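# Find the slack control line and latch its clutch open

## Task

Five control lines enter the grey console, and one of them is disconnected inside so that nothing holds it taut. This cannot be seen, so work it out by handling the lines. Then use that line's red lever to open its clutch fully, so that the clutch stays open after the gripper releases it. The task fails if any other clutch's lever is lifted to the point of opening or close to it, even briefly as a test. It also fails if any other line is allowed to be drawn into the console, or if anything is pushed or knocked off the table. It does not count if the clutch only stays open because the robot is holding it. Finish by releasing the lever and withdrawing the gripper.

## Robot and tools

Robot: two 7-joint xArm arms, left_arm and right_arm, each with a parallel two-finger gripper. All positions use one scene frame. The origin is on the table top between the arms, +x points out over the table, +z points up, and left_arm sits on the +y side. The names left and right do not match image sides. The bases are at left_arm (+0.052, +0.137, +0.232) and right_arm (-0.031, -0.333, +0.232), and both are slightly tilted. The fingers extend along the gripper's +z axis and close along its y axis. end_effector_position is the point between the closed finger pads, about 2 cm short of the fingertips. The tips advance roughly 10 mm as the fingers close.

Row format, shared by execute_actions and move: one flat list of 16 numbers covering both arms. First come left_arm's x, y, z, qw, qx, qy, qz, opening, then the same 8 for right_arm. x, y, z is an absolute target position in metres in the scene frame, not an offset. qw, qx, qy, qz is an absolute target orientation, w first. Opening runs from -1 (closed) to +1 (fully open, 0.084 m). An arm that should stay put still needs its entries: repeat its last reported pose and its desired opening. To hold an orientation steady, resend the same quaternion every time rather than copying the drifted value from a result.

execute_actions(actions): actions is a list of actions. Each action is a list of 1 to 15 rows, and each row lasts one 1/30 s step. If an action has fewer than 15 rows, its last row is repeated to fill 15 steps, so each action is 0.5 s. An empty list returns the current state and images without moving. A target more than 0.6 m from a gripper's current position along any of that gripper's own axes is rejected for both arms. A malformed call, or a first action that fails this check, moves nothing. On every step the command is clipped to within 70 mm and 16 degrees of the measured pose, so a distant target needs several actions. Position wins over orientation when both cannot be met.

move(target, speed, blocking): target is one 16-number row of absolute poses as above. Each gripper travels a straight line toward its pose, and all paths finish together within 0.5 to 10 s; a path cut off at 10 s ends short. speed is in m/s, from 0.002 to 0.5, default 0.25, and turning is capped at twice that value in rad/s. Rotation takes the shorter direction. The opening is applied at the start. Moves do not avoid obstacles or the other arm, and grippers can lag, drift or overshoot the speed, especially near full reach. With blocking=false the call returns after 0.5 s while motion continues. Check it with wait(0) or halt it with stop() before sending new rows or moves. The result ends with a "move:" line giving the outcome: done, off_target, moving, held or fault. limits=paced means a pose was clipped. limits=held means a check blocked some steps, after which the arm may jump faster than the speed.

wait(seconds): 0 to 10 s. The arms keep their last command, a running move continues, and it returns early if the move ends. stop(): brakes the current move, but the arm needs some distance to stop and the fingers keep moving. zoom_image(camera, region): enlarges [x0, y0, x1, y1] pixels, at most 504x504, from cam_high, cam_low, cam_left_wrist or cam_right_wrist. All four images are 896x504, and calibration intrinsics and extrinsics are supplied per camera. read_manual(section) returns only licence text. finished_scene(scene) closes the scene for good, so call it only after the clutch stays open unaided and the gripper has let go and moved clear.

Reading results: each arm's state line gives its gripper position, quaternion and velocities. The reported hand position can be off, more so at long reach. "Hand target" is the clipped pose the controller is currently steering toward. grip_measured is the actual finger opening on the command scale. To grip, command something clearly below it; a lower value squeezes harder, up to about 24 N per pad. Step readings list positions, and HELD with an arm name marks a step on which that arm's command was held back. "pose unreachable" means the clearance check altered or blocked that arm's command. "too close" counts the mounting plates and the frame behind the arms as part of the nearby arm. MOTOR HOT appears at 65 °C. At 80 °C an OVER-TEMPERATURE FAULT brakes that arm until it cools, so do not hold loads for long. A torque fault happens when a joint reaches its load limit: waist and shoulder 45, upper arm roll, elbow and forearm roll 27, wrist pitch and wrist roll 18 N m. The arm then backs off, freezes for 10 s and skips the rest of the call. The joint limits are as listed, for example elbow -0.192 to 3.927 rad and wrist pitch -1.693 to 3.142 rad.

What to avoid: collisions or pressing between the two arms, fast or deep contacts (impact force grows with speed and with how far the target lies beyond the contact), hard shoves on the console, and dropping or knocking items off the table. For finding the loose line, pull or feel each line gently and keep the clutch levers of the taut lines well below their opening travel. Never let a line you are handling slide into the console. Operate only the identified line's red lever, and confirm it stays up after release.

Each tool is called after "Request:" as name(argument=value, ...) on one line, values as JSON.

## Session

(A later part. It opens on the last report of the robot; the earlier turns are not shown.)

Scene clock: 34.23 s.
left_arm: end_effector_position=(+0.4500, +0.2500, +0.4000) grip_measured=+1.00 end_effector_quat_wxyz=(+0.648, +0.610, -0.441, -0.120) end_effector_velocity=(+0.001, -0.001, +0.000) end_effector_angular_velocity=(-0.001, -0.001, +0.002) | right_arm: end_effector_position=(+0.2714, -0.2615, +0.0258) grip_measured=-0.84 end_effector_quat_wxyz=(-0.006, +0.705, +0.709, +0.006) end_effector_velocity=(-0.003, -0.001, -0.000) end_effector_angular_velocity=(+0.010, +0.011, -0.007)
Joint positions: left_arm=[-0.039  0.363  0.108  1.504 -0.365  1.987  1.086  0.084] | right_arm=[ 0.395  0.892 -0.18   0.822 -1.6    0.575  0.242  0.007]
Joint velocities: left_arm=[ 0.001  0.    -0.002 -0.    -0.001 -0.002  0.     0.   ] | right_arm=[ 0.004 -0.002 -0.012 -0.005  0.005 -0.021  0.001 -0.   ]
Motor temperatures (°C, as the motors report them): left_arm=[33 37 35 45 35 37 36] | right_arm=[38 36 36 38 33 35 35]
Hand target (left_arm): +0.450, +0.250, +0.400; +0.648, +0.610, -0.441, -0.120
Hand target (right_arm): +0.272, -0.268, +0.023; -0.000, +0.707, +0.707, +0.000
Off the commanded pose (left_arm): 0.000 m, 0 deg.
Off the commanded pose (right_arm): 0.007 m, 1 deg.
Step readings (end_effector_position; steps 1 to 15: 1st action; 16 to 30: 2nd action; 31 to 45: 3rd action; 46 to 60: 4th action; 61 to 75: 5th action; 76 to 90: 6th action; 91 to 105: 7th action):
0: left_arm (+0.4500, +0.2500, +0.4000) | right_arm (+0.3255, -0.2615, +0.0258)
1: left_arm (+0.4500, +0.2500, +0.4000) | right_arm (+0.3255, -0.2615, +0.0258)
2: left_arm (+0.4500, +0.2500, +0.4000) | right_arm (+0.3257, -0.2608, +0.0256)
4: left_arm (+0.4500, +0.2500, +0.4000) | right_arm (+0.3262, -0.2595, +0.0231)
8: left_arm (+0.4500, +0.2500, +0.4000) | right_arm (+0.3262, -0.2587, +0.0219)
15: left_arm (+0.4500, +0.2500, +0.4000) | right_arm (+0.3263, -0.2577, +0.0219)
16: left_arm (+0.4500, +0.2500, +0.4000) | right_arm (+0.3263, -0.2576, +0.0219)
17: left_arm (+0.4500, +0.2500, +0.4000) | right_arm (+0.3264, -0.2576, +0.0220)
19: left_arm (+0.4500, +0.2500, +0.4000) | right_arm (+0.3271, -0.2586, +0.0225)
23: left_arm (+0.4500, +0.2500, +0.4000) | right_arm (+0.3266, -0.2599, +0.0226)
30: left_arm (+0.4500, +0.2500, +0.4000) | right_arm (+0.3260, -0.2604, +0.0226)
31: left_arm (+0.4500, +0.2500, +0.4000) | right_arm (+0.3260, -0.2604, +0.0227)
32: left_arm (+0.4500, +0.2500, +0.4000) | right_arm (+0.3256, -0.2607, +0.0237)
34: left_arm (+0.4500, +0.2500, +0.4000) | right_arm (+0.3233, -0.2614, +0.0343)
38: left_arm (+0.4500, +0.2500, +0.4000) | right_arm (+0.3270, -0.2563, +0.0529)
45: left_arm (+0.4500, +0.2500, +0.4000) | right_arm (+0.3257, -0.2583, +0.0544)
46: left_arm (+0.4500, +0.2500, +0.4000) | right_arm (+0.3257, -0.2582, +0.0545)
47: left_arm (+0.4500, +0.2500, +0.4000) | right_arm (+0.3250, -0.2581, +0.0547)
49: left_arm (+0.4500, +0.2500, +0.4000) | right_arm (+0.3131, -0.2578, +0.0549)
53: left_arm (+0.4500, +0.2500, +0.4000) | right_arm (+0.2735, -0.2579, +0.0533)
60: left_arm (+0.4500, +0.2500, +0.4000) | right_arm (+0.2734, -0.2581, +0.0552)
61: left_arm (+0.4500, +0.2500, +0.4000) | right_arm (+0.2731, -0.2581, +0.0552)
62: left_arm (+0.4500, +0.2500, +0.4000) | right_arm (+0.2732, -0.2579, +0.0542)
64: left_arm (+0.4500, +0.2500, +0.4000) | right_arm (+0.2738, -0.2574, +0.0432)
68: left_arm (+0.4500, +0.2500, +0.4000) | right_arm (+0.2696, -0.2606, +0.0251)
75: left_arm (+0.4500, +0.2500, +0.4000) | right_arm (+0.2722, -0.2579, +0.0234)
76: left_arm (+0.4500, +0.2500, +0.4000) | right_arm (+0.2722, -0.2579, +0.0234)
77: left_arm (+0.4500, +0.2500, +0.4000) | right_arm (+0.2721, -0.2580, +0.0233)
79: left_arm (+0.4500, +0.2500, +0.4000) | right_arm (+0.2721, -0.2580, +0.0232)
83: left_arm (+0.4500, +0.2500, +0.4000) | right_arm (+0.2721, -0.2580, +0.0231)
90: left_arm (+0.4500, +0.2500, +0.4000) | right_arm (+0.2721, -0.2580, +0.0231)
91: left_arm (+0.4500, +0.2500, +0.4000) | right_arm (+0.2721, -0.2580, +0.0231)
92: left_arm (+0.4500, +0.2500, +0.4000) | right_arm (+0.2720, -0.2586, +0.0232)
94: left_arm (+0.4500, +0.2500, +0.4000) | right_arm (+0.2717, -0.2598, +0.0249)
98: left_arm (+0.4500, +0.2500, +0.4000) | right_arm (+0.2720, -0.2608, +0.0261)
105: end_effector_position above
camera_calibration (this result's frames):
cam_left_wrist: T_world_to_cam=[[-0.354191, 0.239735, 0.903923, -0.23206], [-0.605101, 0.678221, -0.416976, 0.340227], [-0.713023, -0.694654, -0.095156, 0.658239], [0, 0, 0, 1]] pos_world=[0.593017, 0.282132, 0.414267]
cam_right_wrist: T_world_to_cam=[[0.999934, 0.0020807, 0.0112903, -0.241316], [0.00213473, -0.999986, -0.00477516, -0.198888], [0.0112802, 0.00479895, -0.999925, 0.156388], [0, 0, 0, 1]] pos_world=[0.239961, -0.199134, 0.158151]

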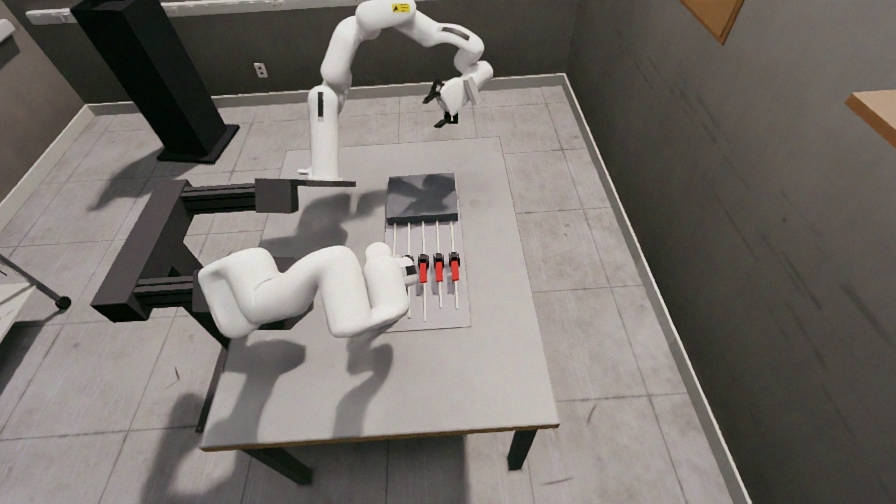

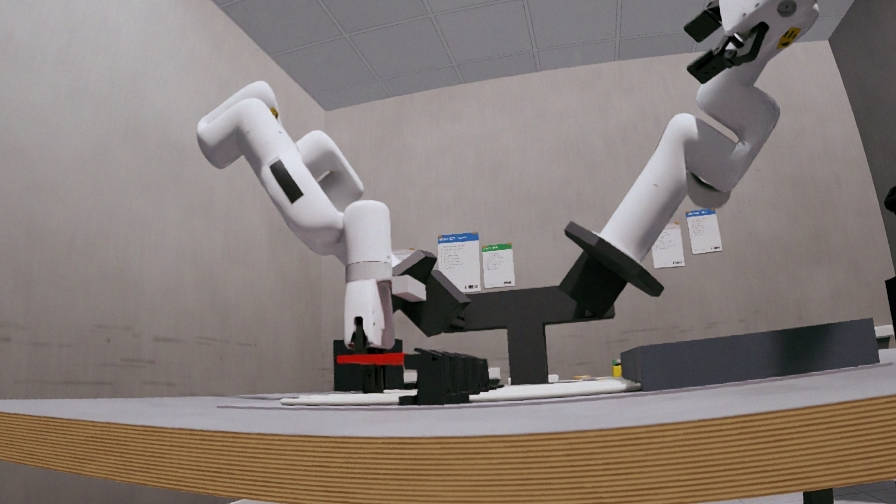

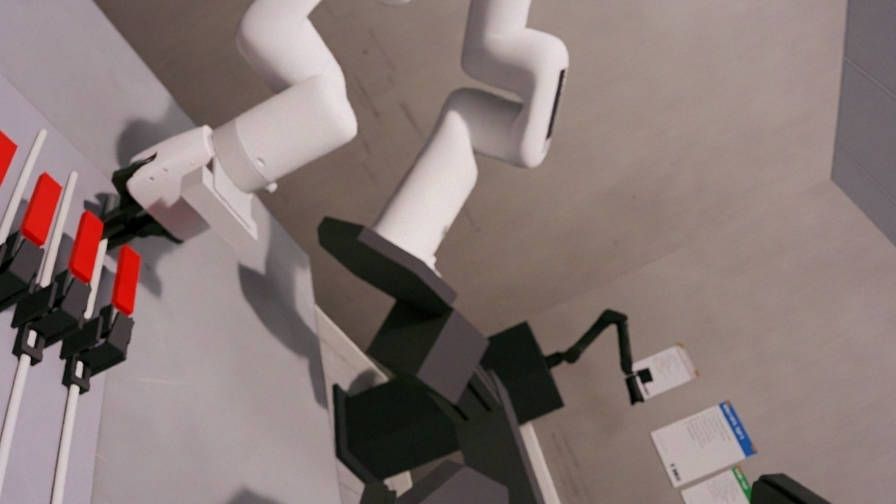

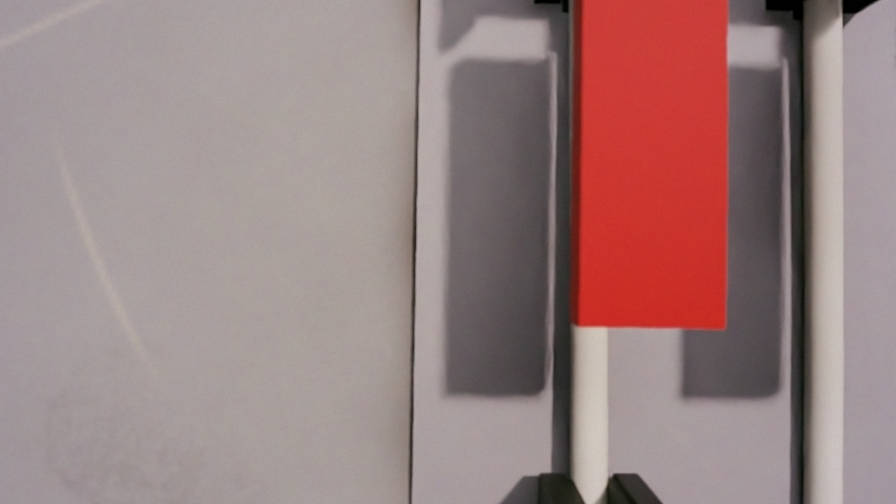

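Request:
execute_actions(actions=[[[0.45,0.25,0.4,0.648,0.61,-0.441,-0.12,1,0.272,-0.254,0.023,0,0.707,0.707,0,-1]],[[0.45,0.25,0.4,0.648,0.61,-0.441,-0.12,1,0.272,-0.26,0.023,0,0.707,0.707,0,-0.45]],[[0.45,0.25,0.4,0.648,0.61,-0.441,-0.12,1,0.272,-0.258,0.07,0,0.707,0.707,0,-0.45]]])

Request:
move(target=[0.45,0.33,0.45,0.648,0.61,-0.441,-0.12,1,0.272,-0.25,0.125,0,0.707,0.707,0,-0.45])

Request:
move(target=[0.45,0.33,0.45,0.648,0.61,-0.441,-0.12,1,0.274,0.01,0.11,0,0.707,0.707,0,-0.45])

Request:
move(target=[0.45,0.33,0.45,0.648,0.61,-0.441,-0.12,1,0.274,0.01,0.04,0,0.707,0.707,0,-0.45], speed=0.12)

Scene clock: 38.50 s.
left_arm: end_effector_position=(+0.4500, +0.2500, +0.4000) grip_measured=+1.00 end_effector_quat_wxyz=(+0.648, +0.610, -0.441, -0.120) end_effector_velocity=(+0.000, -0.001, +0.000) end_effector_angular_velocity=(+0.000, -0.001, -0.000) | right_arm: end_effector_position=(+0.2717, -0.2582, +0.0692) grip_measured=-0.47 end_effector_quat_wxyz=(-0.000, +0.707, +0.707, -0.001) end_effector_velocity=(-0.001, +0.001, +0.005) end_effector_angular_velocity=(+0.000, +0.003, +0.003)
Joint positions: left_arm=[-0.039  0.363  0.108  1.504 -0.365  1.987  1.086  0.084] | right_arm=[ 0.45   0.78  -0.132  0.754 -1.45   0.638  0.158  0.024]
Joint velocities: left_arm=[-0.001 -0.    -0.001 -0.    -0.001 -0.001 -0.001  0.   ] | right_arm=[ 0.003 -0.011  0.008 -0.006  0.019  0.007 -0.015  0.   ]
Motor temperatures (°C, as the motors report them): left_arm=[33 37 35 45 35 37 36] | right_arm=[38 36 36 38 33 35 35]
Hand target (left_arm): +0.450, +0.250, +0.400; +0.648, +0.610, -0.441, -0.120
Hand target (right_arm): +0.272, -0.258, +0.070; -0.000, +0.707, +0.707, -0.000
Off the commanded pose (left_arm): 0.000 m, 0 deg.
Off the commanded pose (right_arm): 0.001 m, 0 deg.
Step readings (end_effector_position; steps 1 to 15: 1st action; 16 to 30: 2nd action; 31 to 45: 3rd action):
0: left_arm (+0.4500, +0.2500, +0.4000) | right_arm (+0.2708, -0.2616, +0.0258)
1: left_arm (+0.4500, +0.2500, +0.4000) | right_arm (+0.2708, -0.2615, +0.0258)
2: left_arm (+0.4500, +0.2500, +0.4000) | right_arm (+0.2709, -0.2608, +0.0256)
4: left_arm (+0.4500, +0.2500, +0.4000) | right_arm (+0.2713, -0.2595, +0.0230)
8: left_arm (+0.4500, +0.2500, +0.4000) | right_arm (+0.2713, -0.2586, +0.0218)
15: left_arm (+0.4500, +0.2500, +0.4000) | right_arm (+0.2715, -0.2576, +0.0218)
16: left_arm (+0.4500, +0.2500, +0.4000) | right_arm (+0.2715, -0.2575, +0.0219)
17: left_arm (+0.4500, +0.2500, +0.4000) | right_arm (+0.2717, -0.2574, +0.0219)
19: left_arm (+0.4500, +0.2500, +0.4000) | right_arm (+0.2733, -0.2583, +0.0225)
23: left_arm (+0.4500, +0.2500, +0.4000) | right_arm (+0.2729, -0.2598, +0.0225)
30: left_arm (+0.4500, +0.2500, +0.4000) | right_arm (+0.2721, -0.2604, +0.0226)
31: left_arm (+0.4500, +0.2500, +0.4000) | right_arm (+0.2721, -0.2604, +0.0227)
32: left_arm (+0.4500, +0.2500, +0.4000) | right_arm (+0.2717, -0.2606, +0.0237)
34: left_arm (+0.4500, +0.2500, +0.4000) | right_arm (+0.2696, -0.2610, +0.0363)
38: left_arm (+0.4500, +0.2500, +0.4000) | right_arm (+0.2729, -0.2550, +0.0643)
45: end_effector_position above
camera_calibration (this result's frames):
cam_left_wrist: T_world_to_cam=[[-0.354191, 0.239734, 0.903923, -0.23206], [-0.605101, 0.678221, -0.416976, 0.340227], [-0.713022, -0.694654, -0.0951561, 0.658239], [0, 0, 0, 1]] pos_world=[0.593017, 0.282132, 0.414267]
cam_right_wrist: T_world_to_cam=[[0.999942, -0.00279747, 0.0103874, -0.243406], [-0.00292799, -0.999917, 0.0125717, -0.195211], [0.0103514, -0.0126014, -0.999867, 0.195515], [0, 0, 0, 1]] pos_world=[0.240797, -0.193411, 0.200471]

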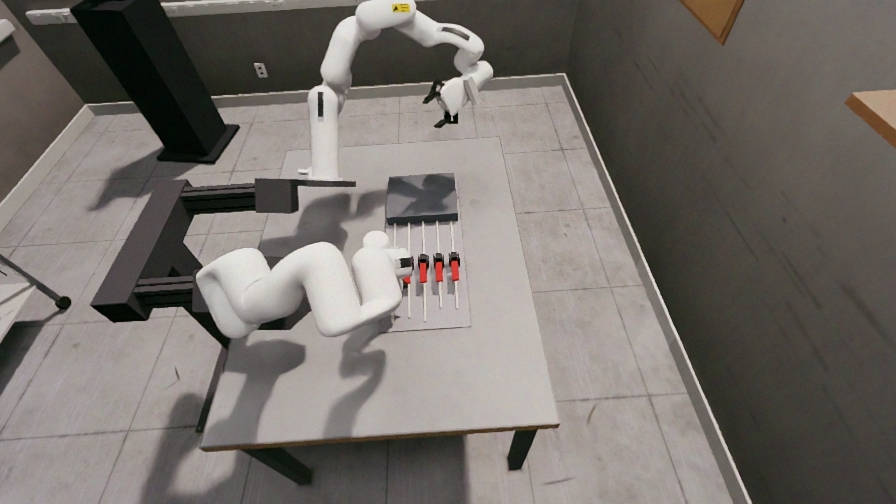

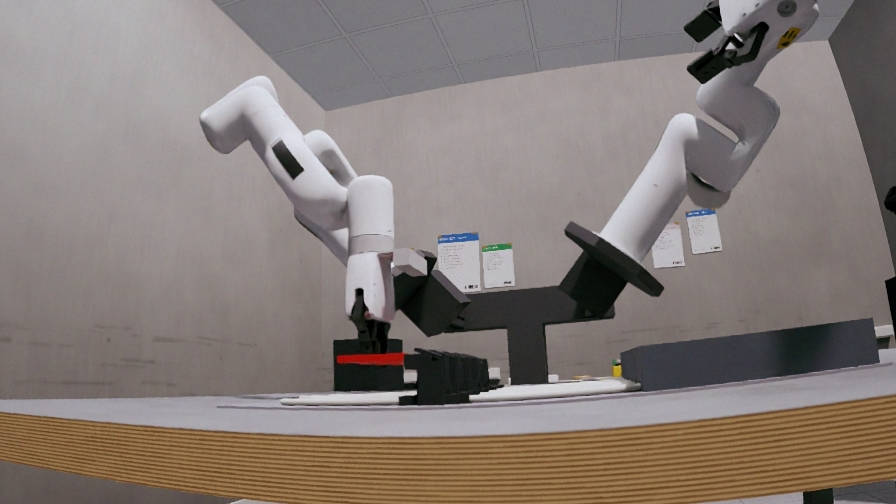

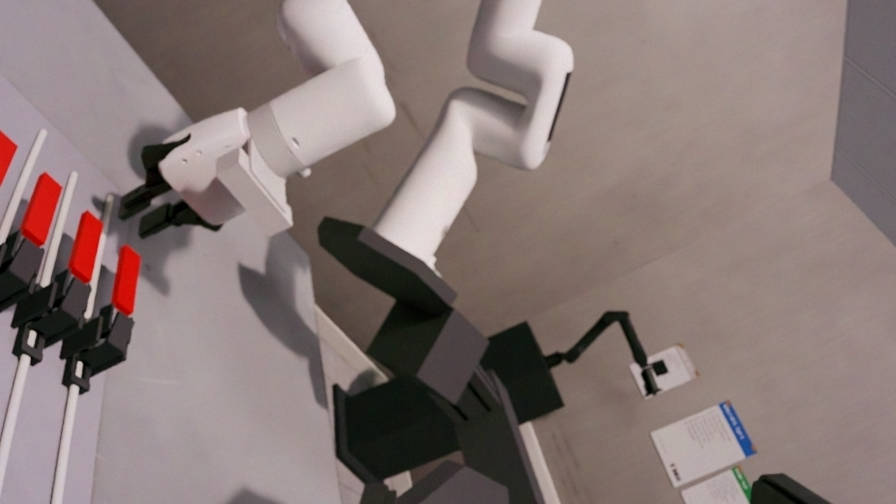

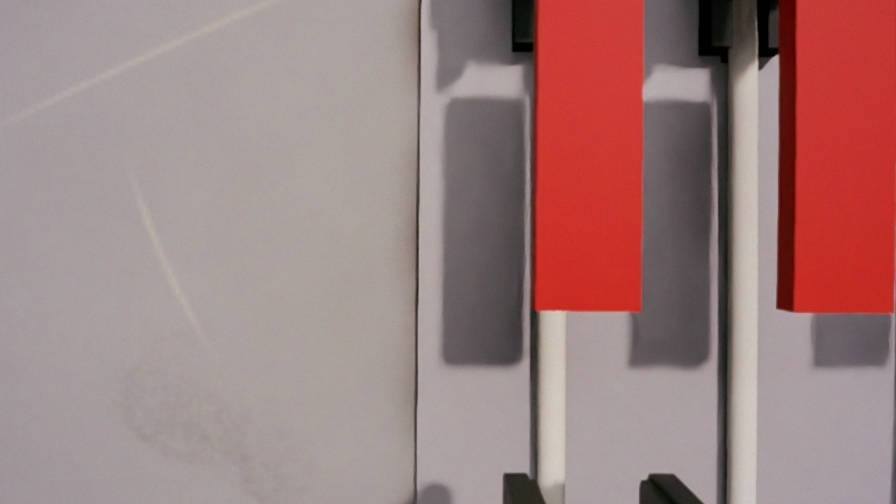

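Scene clock: 39.33 s.
left_arm: end_effector_position=(+0.4497, +0.3293, +0.4496) grip_measured=+1.00 end_effector_quat_wxyz=(+0.648, +0.609, -0.441, -0.121) end_effector_velocity=(+0.001, +0.004, +0.003) end_effector_angular_velocity=(+0.003, -0.003, +0.004) | right_arm: end_effector_position=(+0.2719, -0.2501, +0.1245) grip_measured=-0.47 end_effector_quat_wxyz=(-0.000, +0.707, +0.707, -0.000) end_effector_velocity=(+0.000, +0.001, +0.002) end_effector_angular_velocity=(+0.001, +0.001, +0.000)
Joint positions: left_arm=[ 0.008  0.32   0.128  1.695 -0.358  2.229  1.061  0.084] | right_arm=[ 0.499  0.645 -0.052  0.696 -1.269  0.716  0.055  0.024]
Joint velocities: left_arm=[ 0.002 -0.001  0.001  0.016 -0.001  0.011 -0.003  0.   ] | right_arm=[ 0.002 -0.004  0.005 -0.     0.01   0.004 -0.005 -0.   ]
Motor temperatures (°C, as the motors report them): left_arm=[33 37 35 45 35 37 36] | right_arm=[38 36 36 38 33 35 35]
Hand target (left_arm): +0.450, +0.330, +0.450; +0.648, +0.610, -0.441, -0.120
Hand target (right_arm): +0.272, -0.250, +0.125; -0.000, +0.707, +0.707, -0.000
Off the commanded pose (left_arm): 0.001 m, 0 deg.
Off the commanded pose (right_arm): 0.001 m, 0 deg.
move: done
camera_calibration (this result's frames):
cam_left_wrist: T_world_to_cam=[[-0.352971, 0.240558, 0.904181, -0.296974], [-0.604489, 0.678984, -0.416623, 0.30627], [-0.714146, -0.693623, -0.0942469, 0.717526], [0, 0, 0, 1]] pos_world=[0.592732, 0.36118, 0.463742]
cam_right_wrist: T_world_to_cam=[[0.999943, -0.00260767, 0.0103789, -0.244027], [-0.00273548, -0.99992, 0.0123193, -0.187789], [0.0103459, -0.012347, -0.99987, 0.25095], [0, 0, 0, 1]] pos_world=[0.240903, -0.185312, 0.255763]

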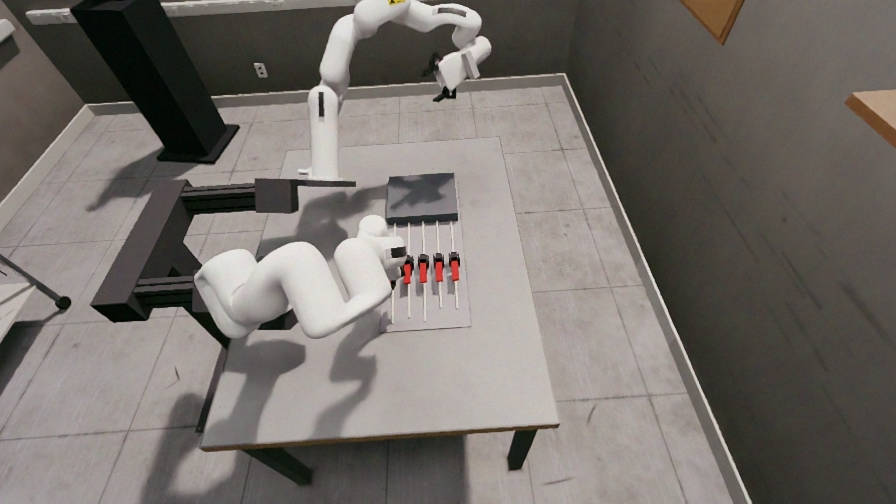

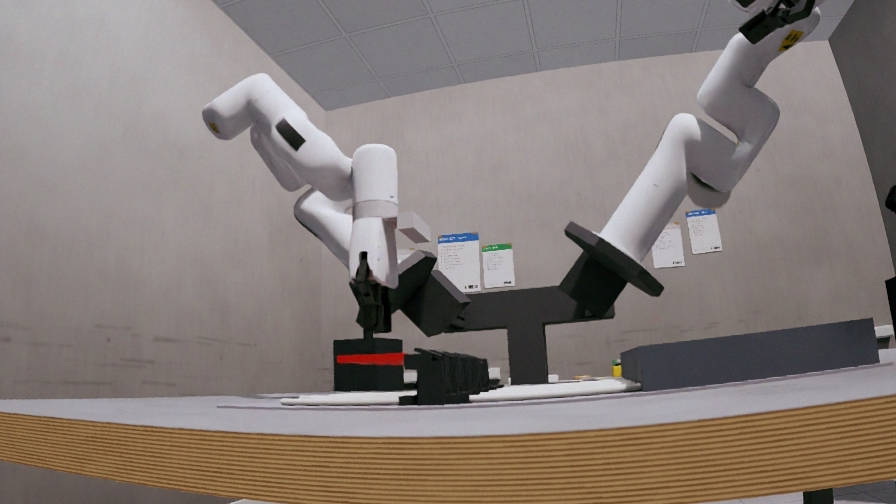

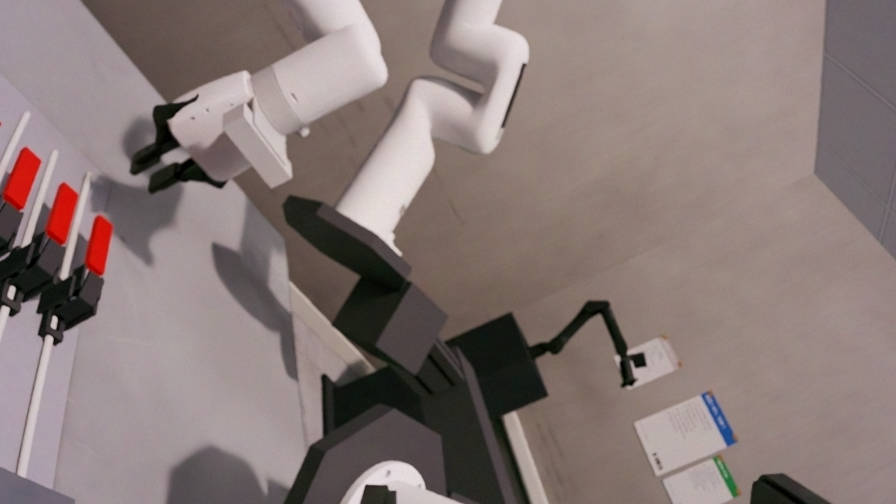

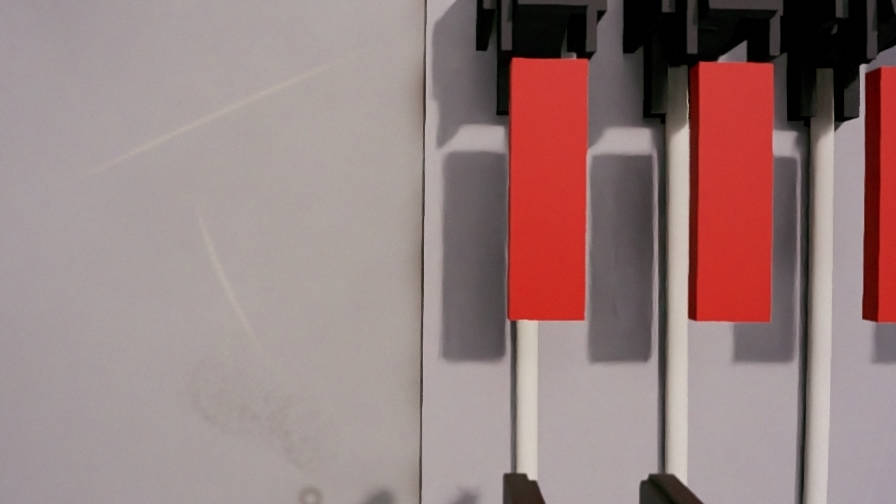

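Scene clock: 40.97 s.
left_arm: end_effector_position=(+0.4500, +0.3300, +0.4500) grip_measured=+1.00 end_effector_quat_wxyz=(+0.648, +0.610, -0.441, -0.120) end_effector_velocity=(-0.000, -0.000, +0.000) end_effector_angular_velocity=(-0.002, -0.000, -0.001) | right_arm: end_effector_position=(+0.2748, +0.0094, +0.1093) grip_measured=-0.47 end_effector_quat_wxyz=(+0.001, +0.707, +0.707, +0.000) end_effector_velocity=(-0.001, +0.002, +0.000) end_effector_angular_velocity=(-0.001, +0.001, +0.004)
Joint positions: left_arm=[ 0.008  0.32   0.128  1.698 -0.359  2.23   1.061  0.084] | right_arm=[ 0.735  1.371  0.121  1.516 -0.99   0.912  0.062  0.024]
Joint velocities: left_arm=[ 0.    -0.    -0.    -0.    -0.001  0.001  0.001  0.   ] | right_arm=[ 0.003  0.007  0.003  0.008  0.002  0.004 -0.003 -0.   ]
Motor temperatures (°C, as the motors report them): left_arm=[33 37 35 45 35 37 36] | right_arm=[38 36 36 38 33 35 35]
Hand target (left_arm): +0.450, +0.330, +0.450; +0.648, +0.610, -0.441, -0.120
Hand target (right_arm): +0.275, +0.010, +0.109; +0.001, +0.707, +0.707, +0.000
Off the commanded pose (left_arm): 0.000 m, 0 deg.
Off the commanded pose (right_arm): 0.001 m, 0 deg.
move: done
camera_calibration (this result's frames):
cam_left_wrist: T_world_to_cam=[[-0.354187, 0.239737, 0.903924, -0.296439], [-0.605103, 0.67822, -0.416975, 0.306818], [-0.713024, -0.694654, -0.0951506, 0.718566], [0, 0, 0, 1]] pos_world=[0.593016, 0.362132, 0.464266]
cam_right_wrist: T_world_to_cam=[[0.999898, -0.00191315, 0.0141615, -0.246562], [-0.00210208, -0.999909, 0.0133384, 0.0715366], [0.0141347, -0.0133669, -0.999811, 0.237876], [0, 0, 0, 1]] pos_world=[0.243325, 0.074238, 0.240368]

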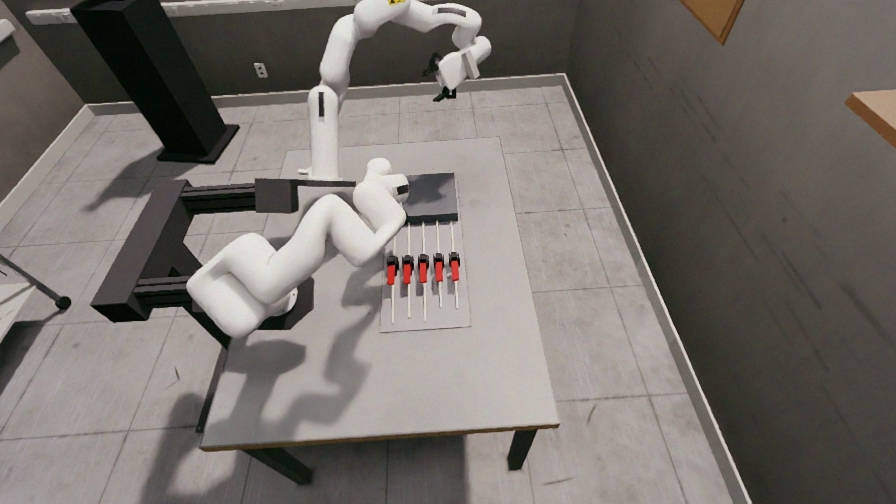

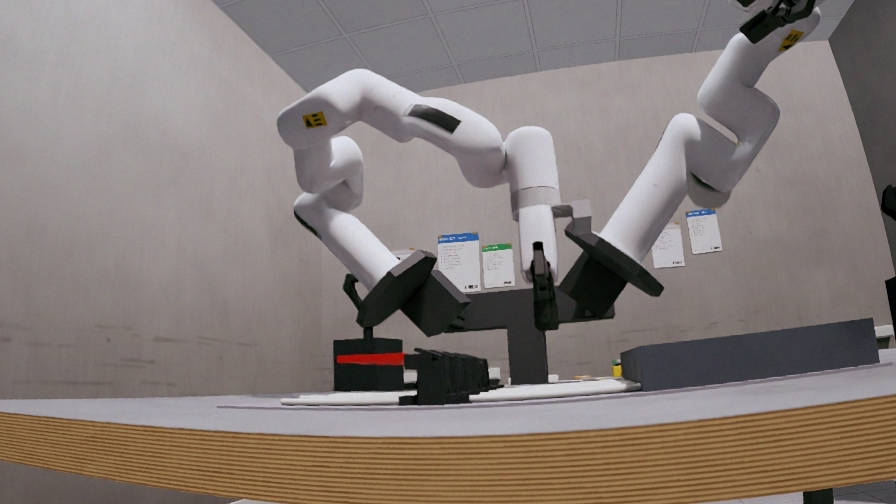

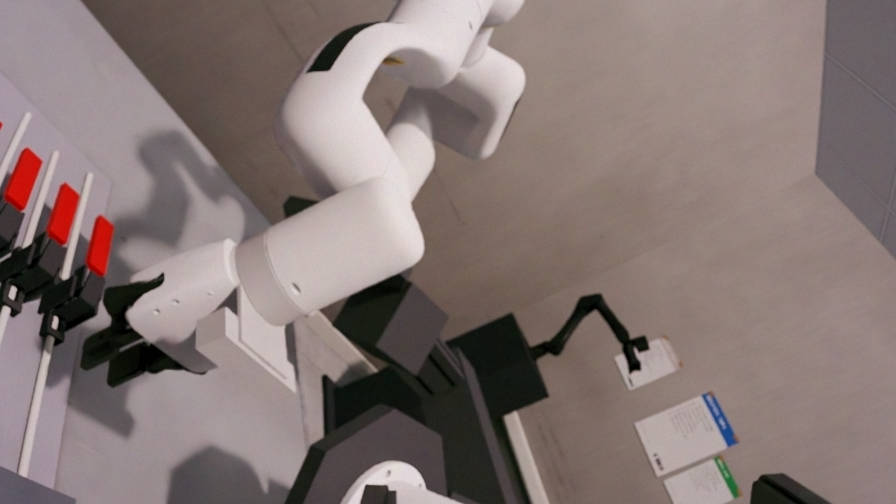

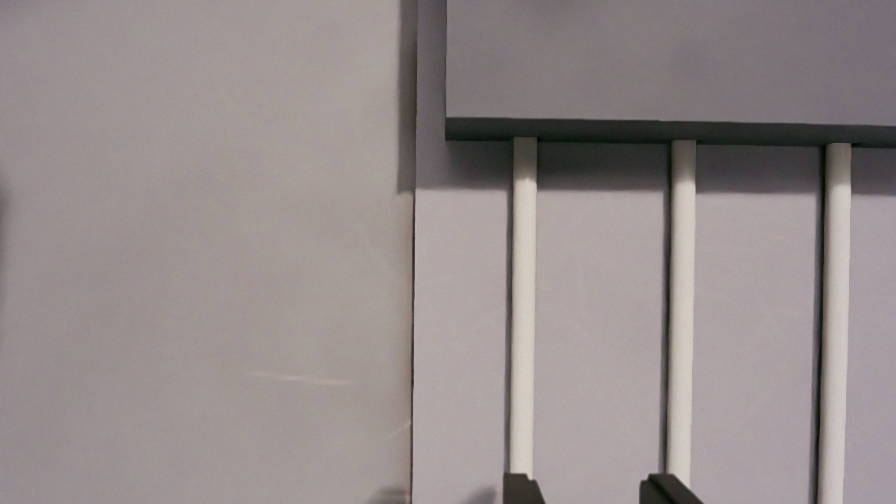

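Scene clock: 42.00 s.
left_arm: end_effector_position=(+0.4500, +0.3300, +0.4500) grip_measured=+1.00 end_effector_quat_wxyz=(+0.648, +0.610, -0.441, -0.120) end_effector_velocity=(-0.000, -0.001, +0.001) end_effector_angular_velocity=(-0.003, -0.003, -0.003) | right_arm: end_effector_position=(+0.2741, +0.0101, +0.0406) grip_measured=-0.47 end_effector_quat_wxyz=(-0.000, +0.707, +0.707, +0.001) end_effector_velocity=(-0.003, -0.002, -0.004) end_effector_angular_velocity=(-0.007, +0.003, +0.004)
Joint positions: left_arm=[ 0.008  0.32   0.128  1.698 -0.359  2.23   1.061  0.084] | right_arm=[ 0.7    1.512  0.055  1.595 -1.047  0.82   0.079  0.024]
Joint velocities: left_arm=[-0.    -0.    -0.003 -0.    -0.     0.     0.002  0.   ] | right_arm=[-0.001  0.005 -0.003 -0.002 -0.001  0.    -0.    -0.   ]
Motor temperatures (°C, as the motors report them): left_arm=[33 37 35 45 35 37 36] | right_arm=[38 36 36 38 33 35 35]
Hand target (left_arm): +0.450, +0.330, +0.450; +0.648, +0.610, -0.441, -0.120
Hand target (right_arm): +0.274, +0.010, +0.040; +0.000, +0.707, +0.707, +0.000
Off the commanded pose (left_arm): 0.000 m, 0 deg.
Off the commanded pose (right_arm): 0.001 m, 0 deg.
move: done
camera_calibration (this result's frames):
cam_left_wrist: T_world_to_cam=[[-0.354191, 0.239735, 0.903923, -0.296435], [-0.605101, 0.678221, -0.416976, 0.306818], [-0.713023, -0.694654, -0.0951558, 0.718569], [0, 0, 0, 1]] pos_world=[0.593017, 0.362132, 0.464267]
cam_right_wrist: T_world_to_cam=[[0.999923, -0.00231696, 0.0121911, -0.244802], [-0.0024539, -0.999934, 0.01123, 0.07336], [0.0121643, -0.011259, -0.999863, 0.169729], [0, 0, 0, 1]] pos_world=[0.242899, 0.074699, 0.171866]

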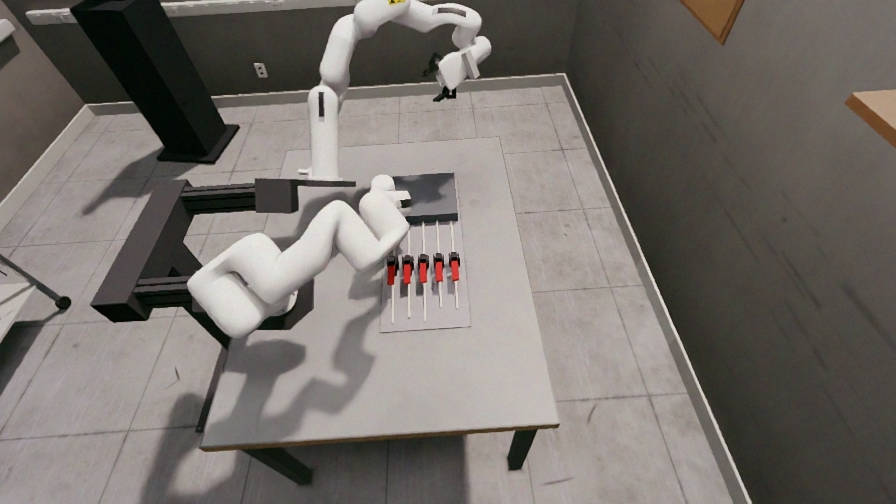

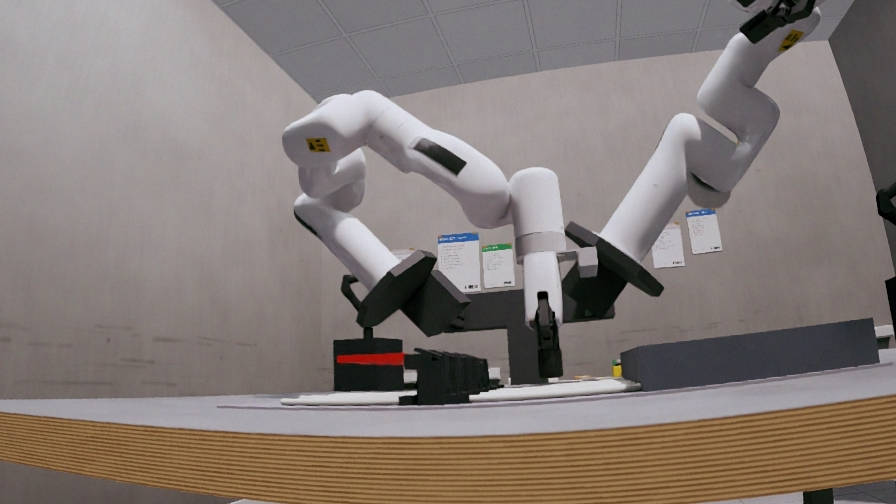

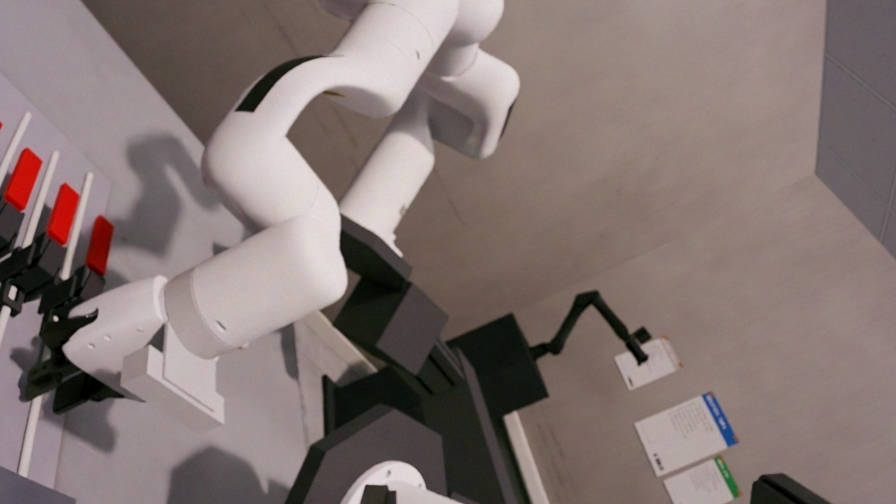

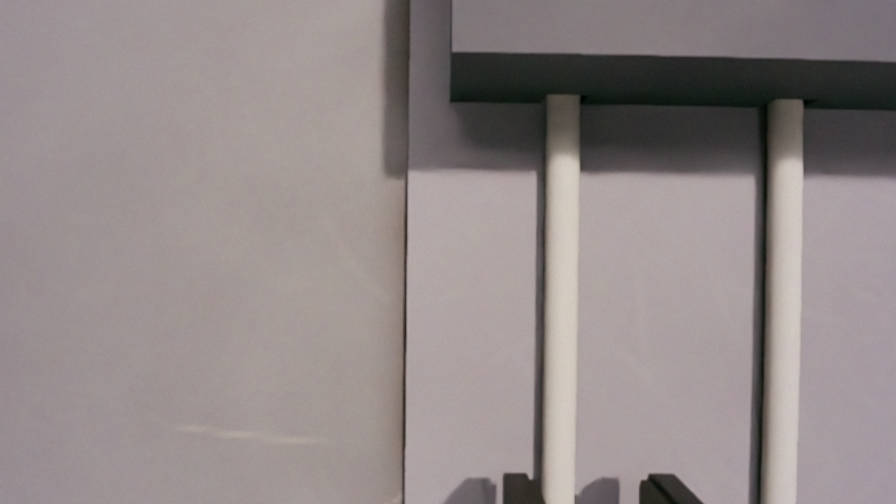

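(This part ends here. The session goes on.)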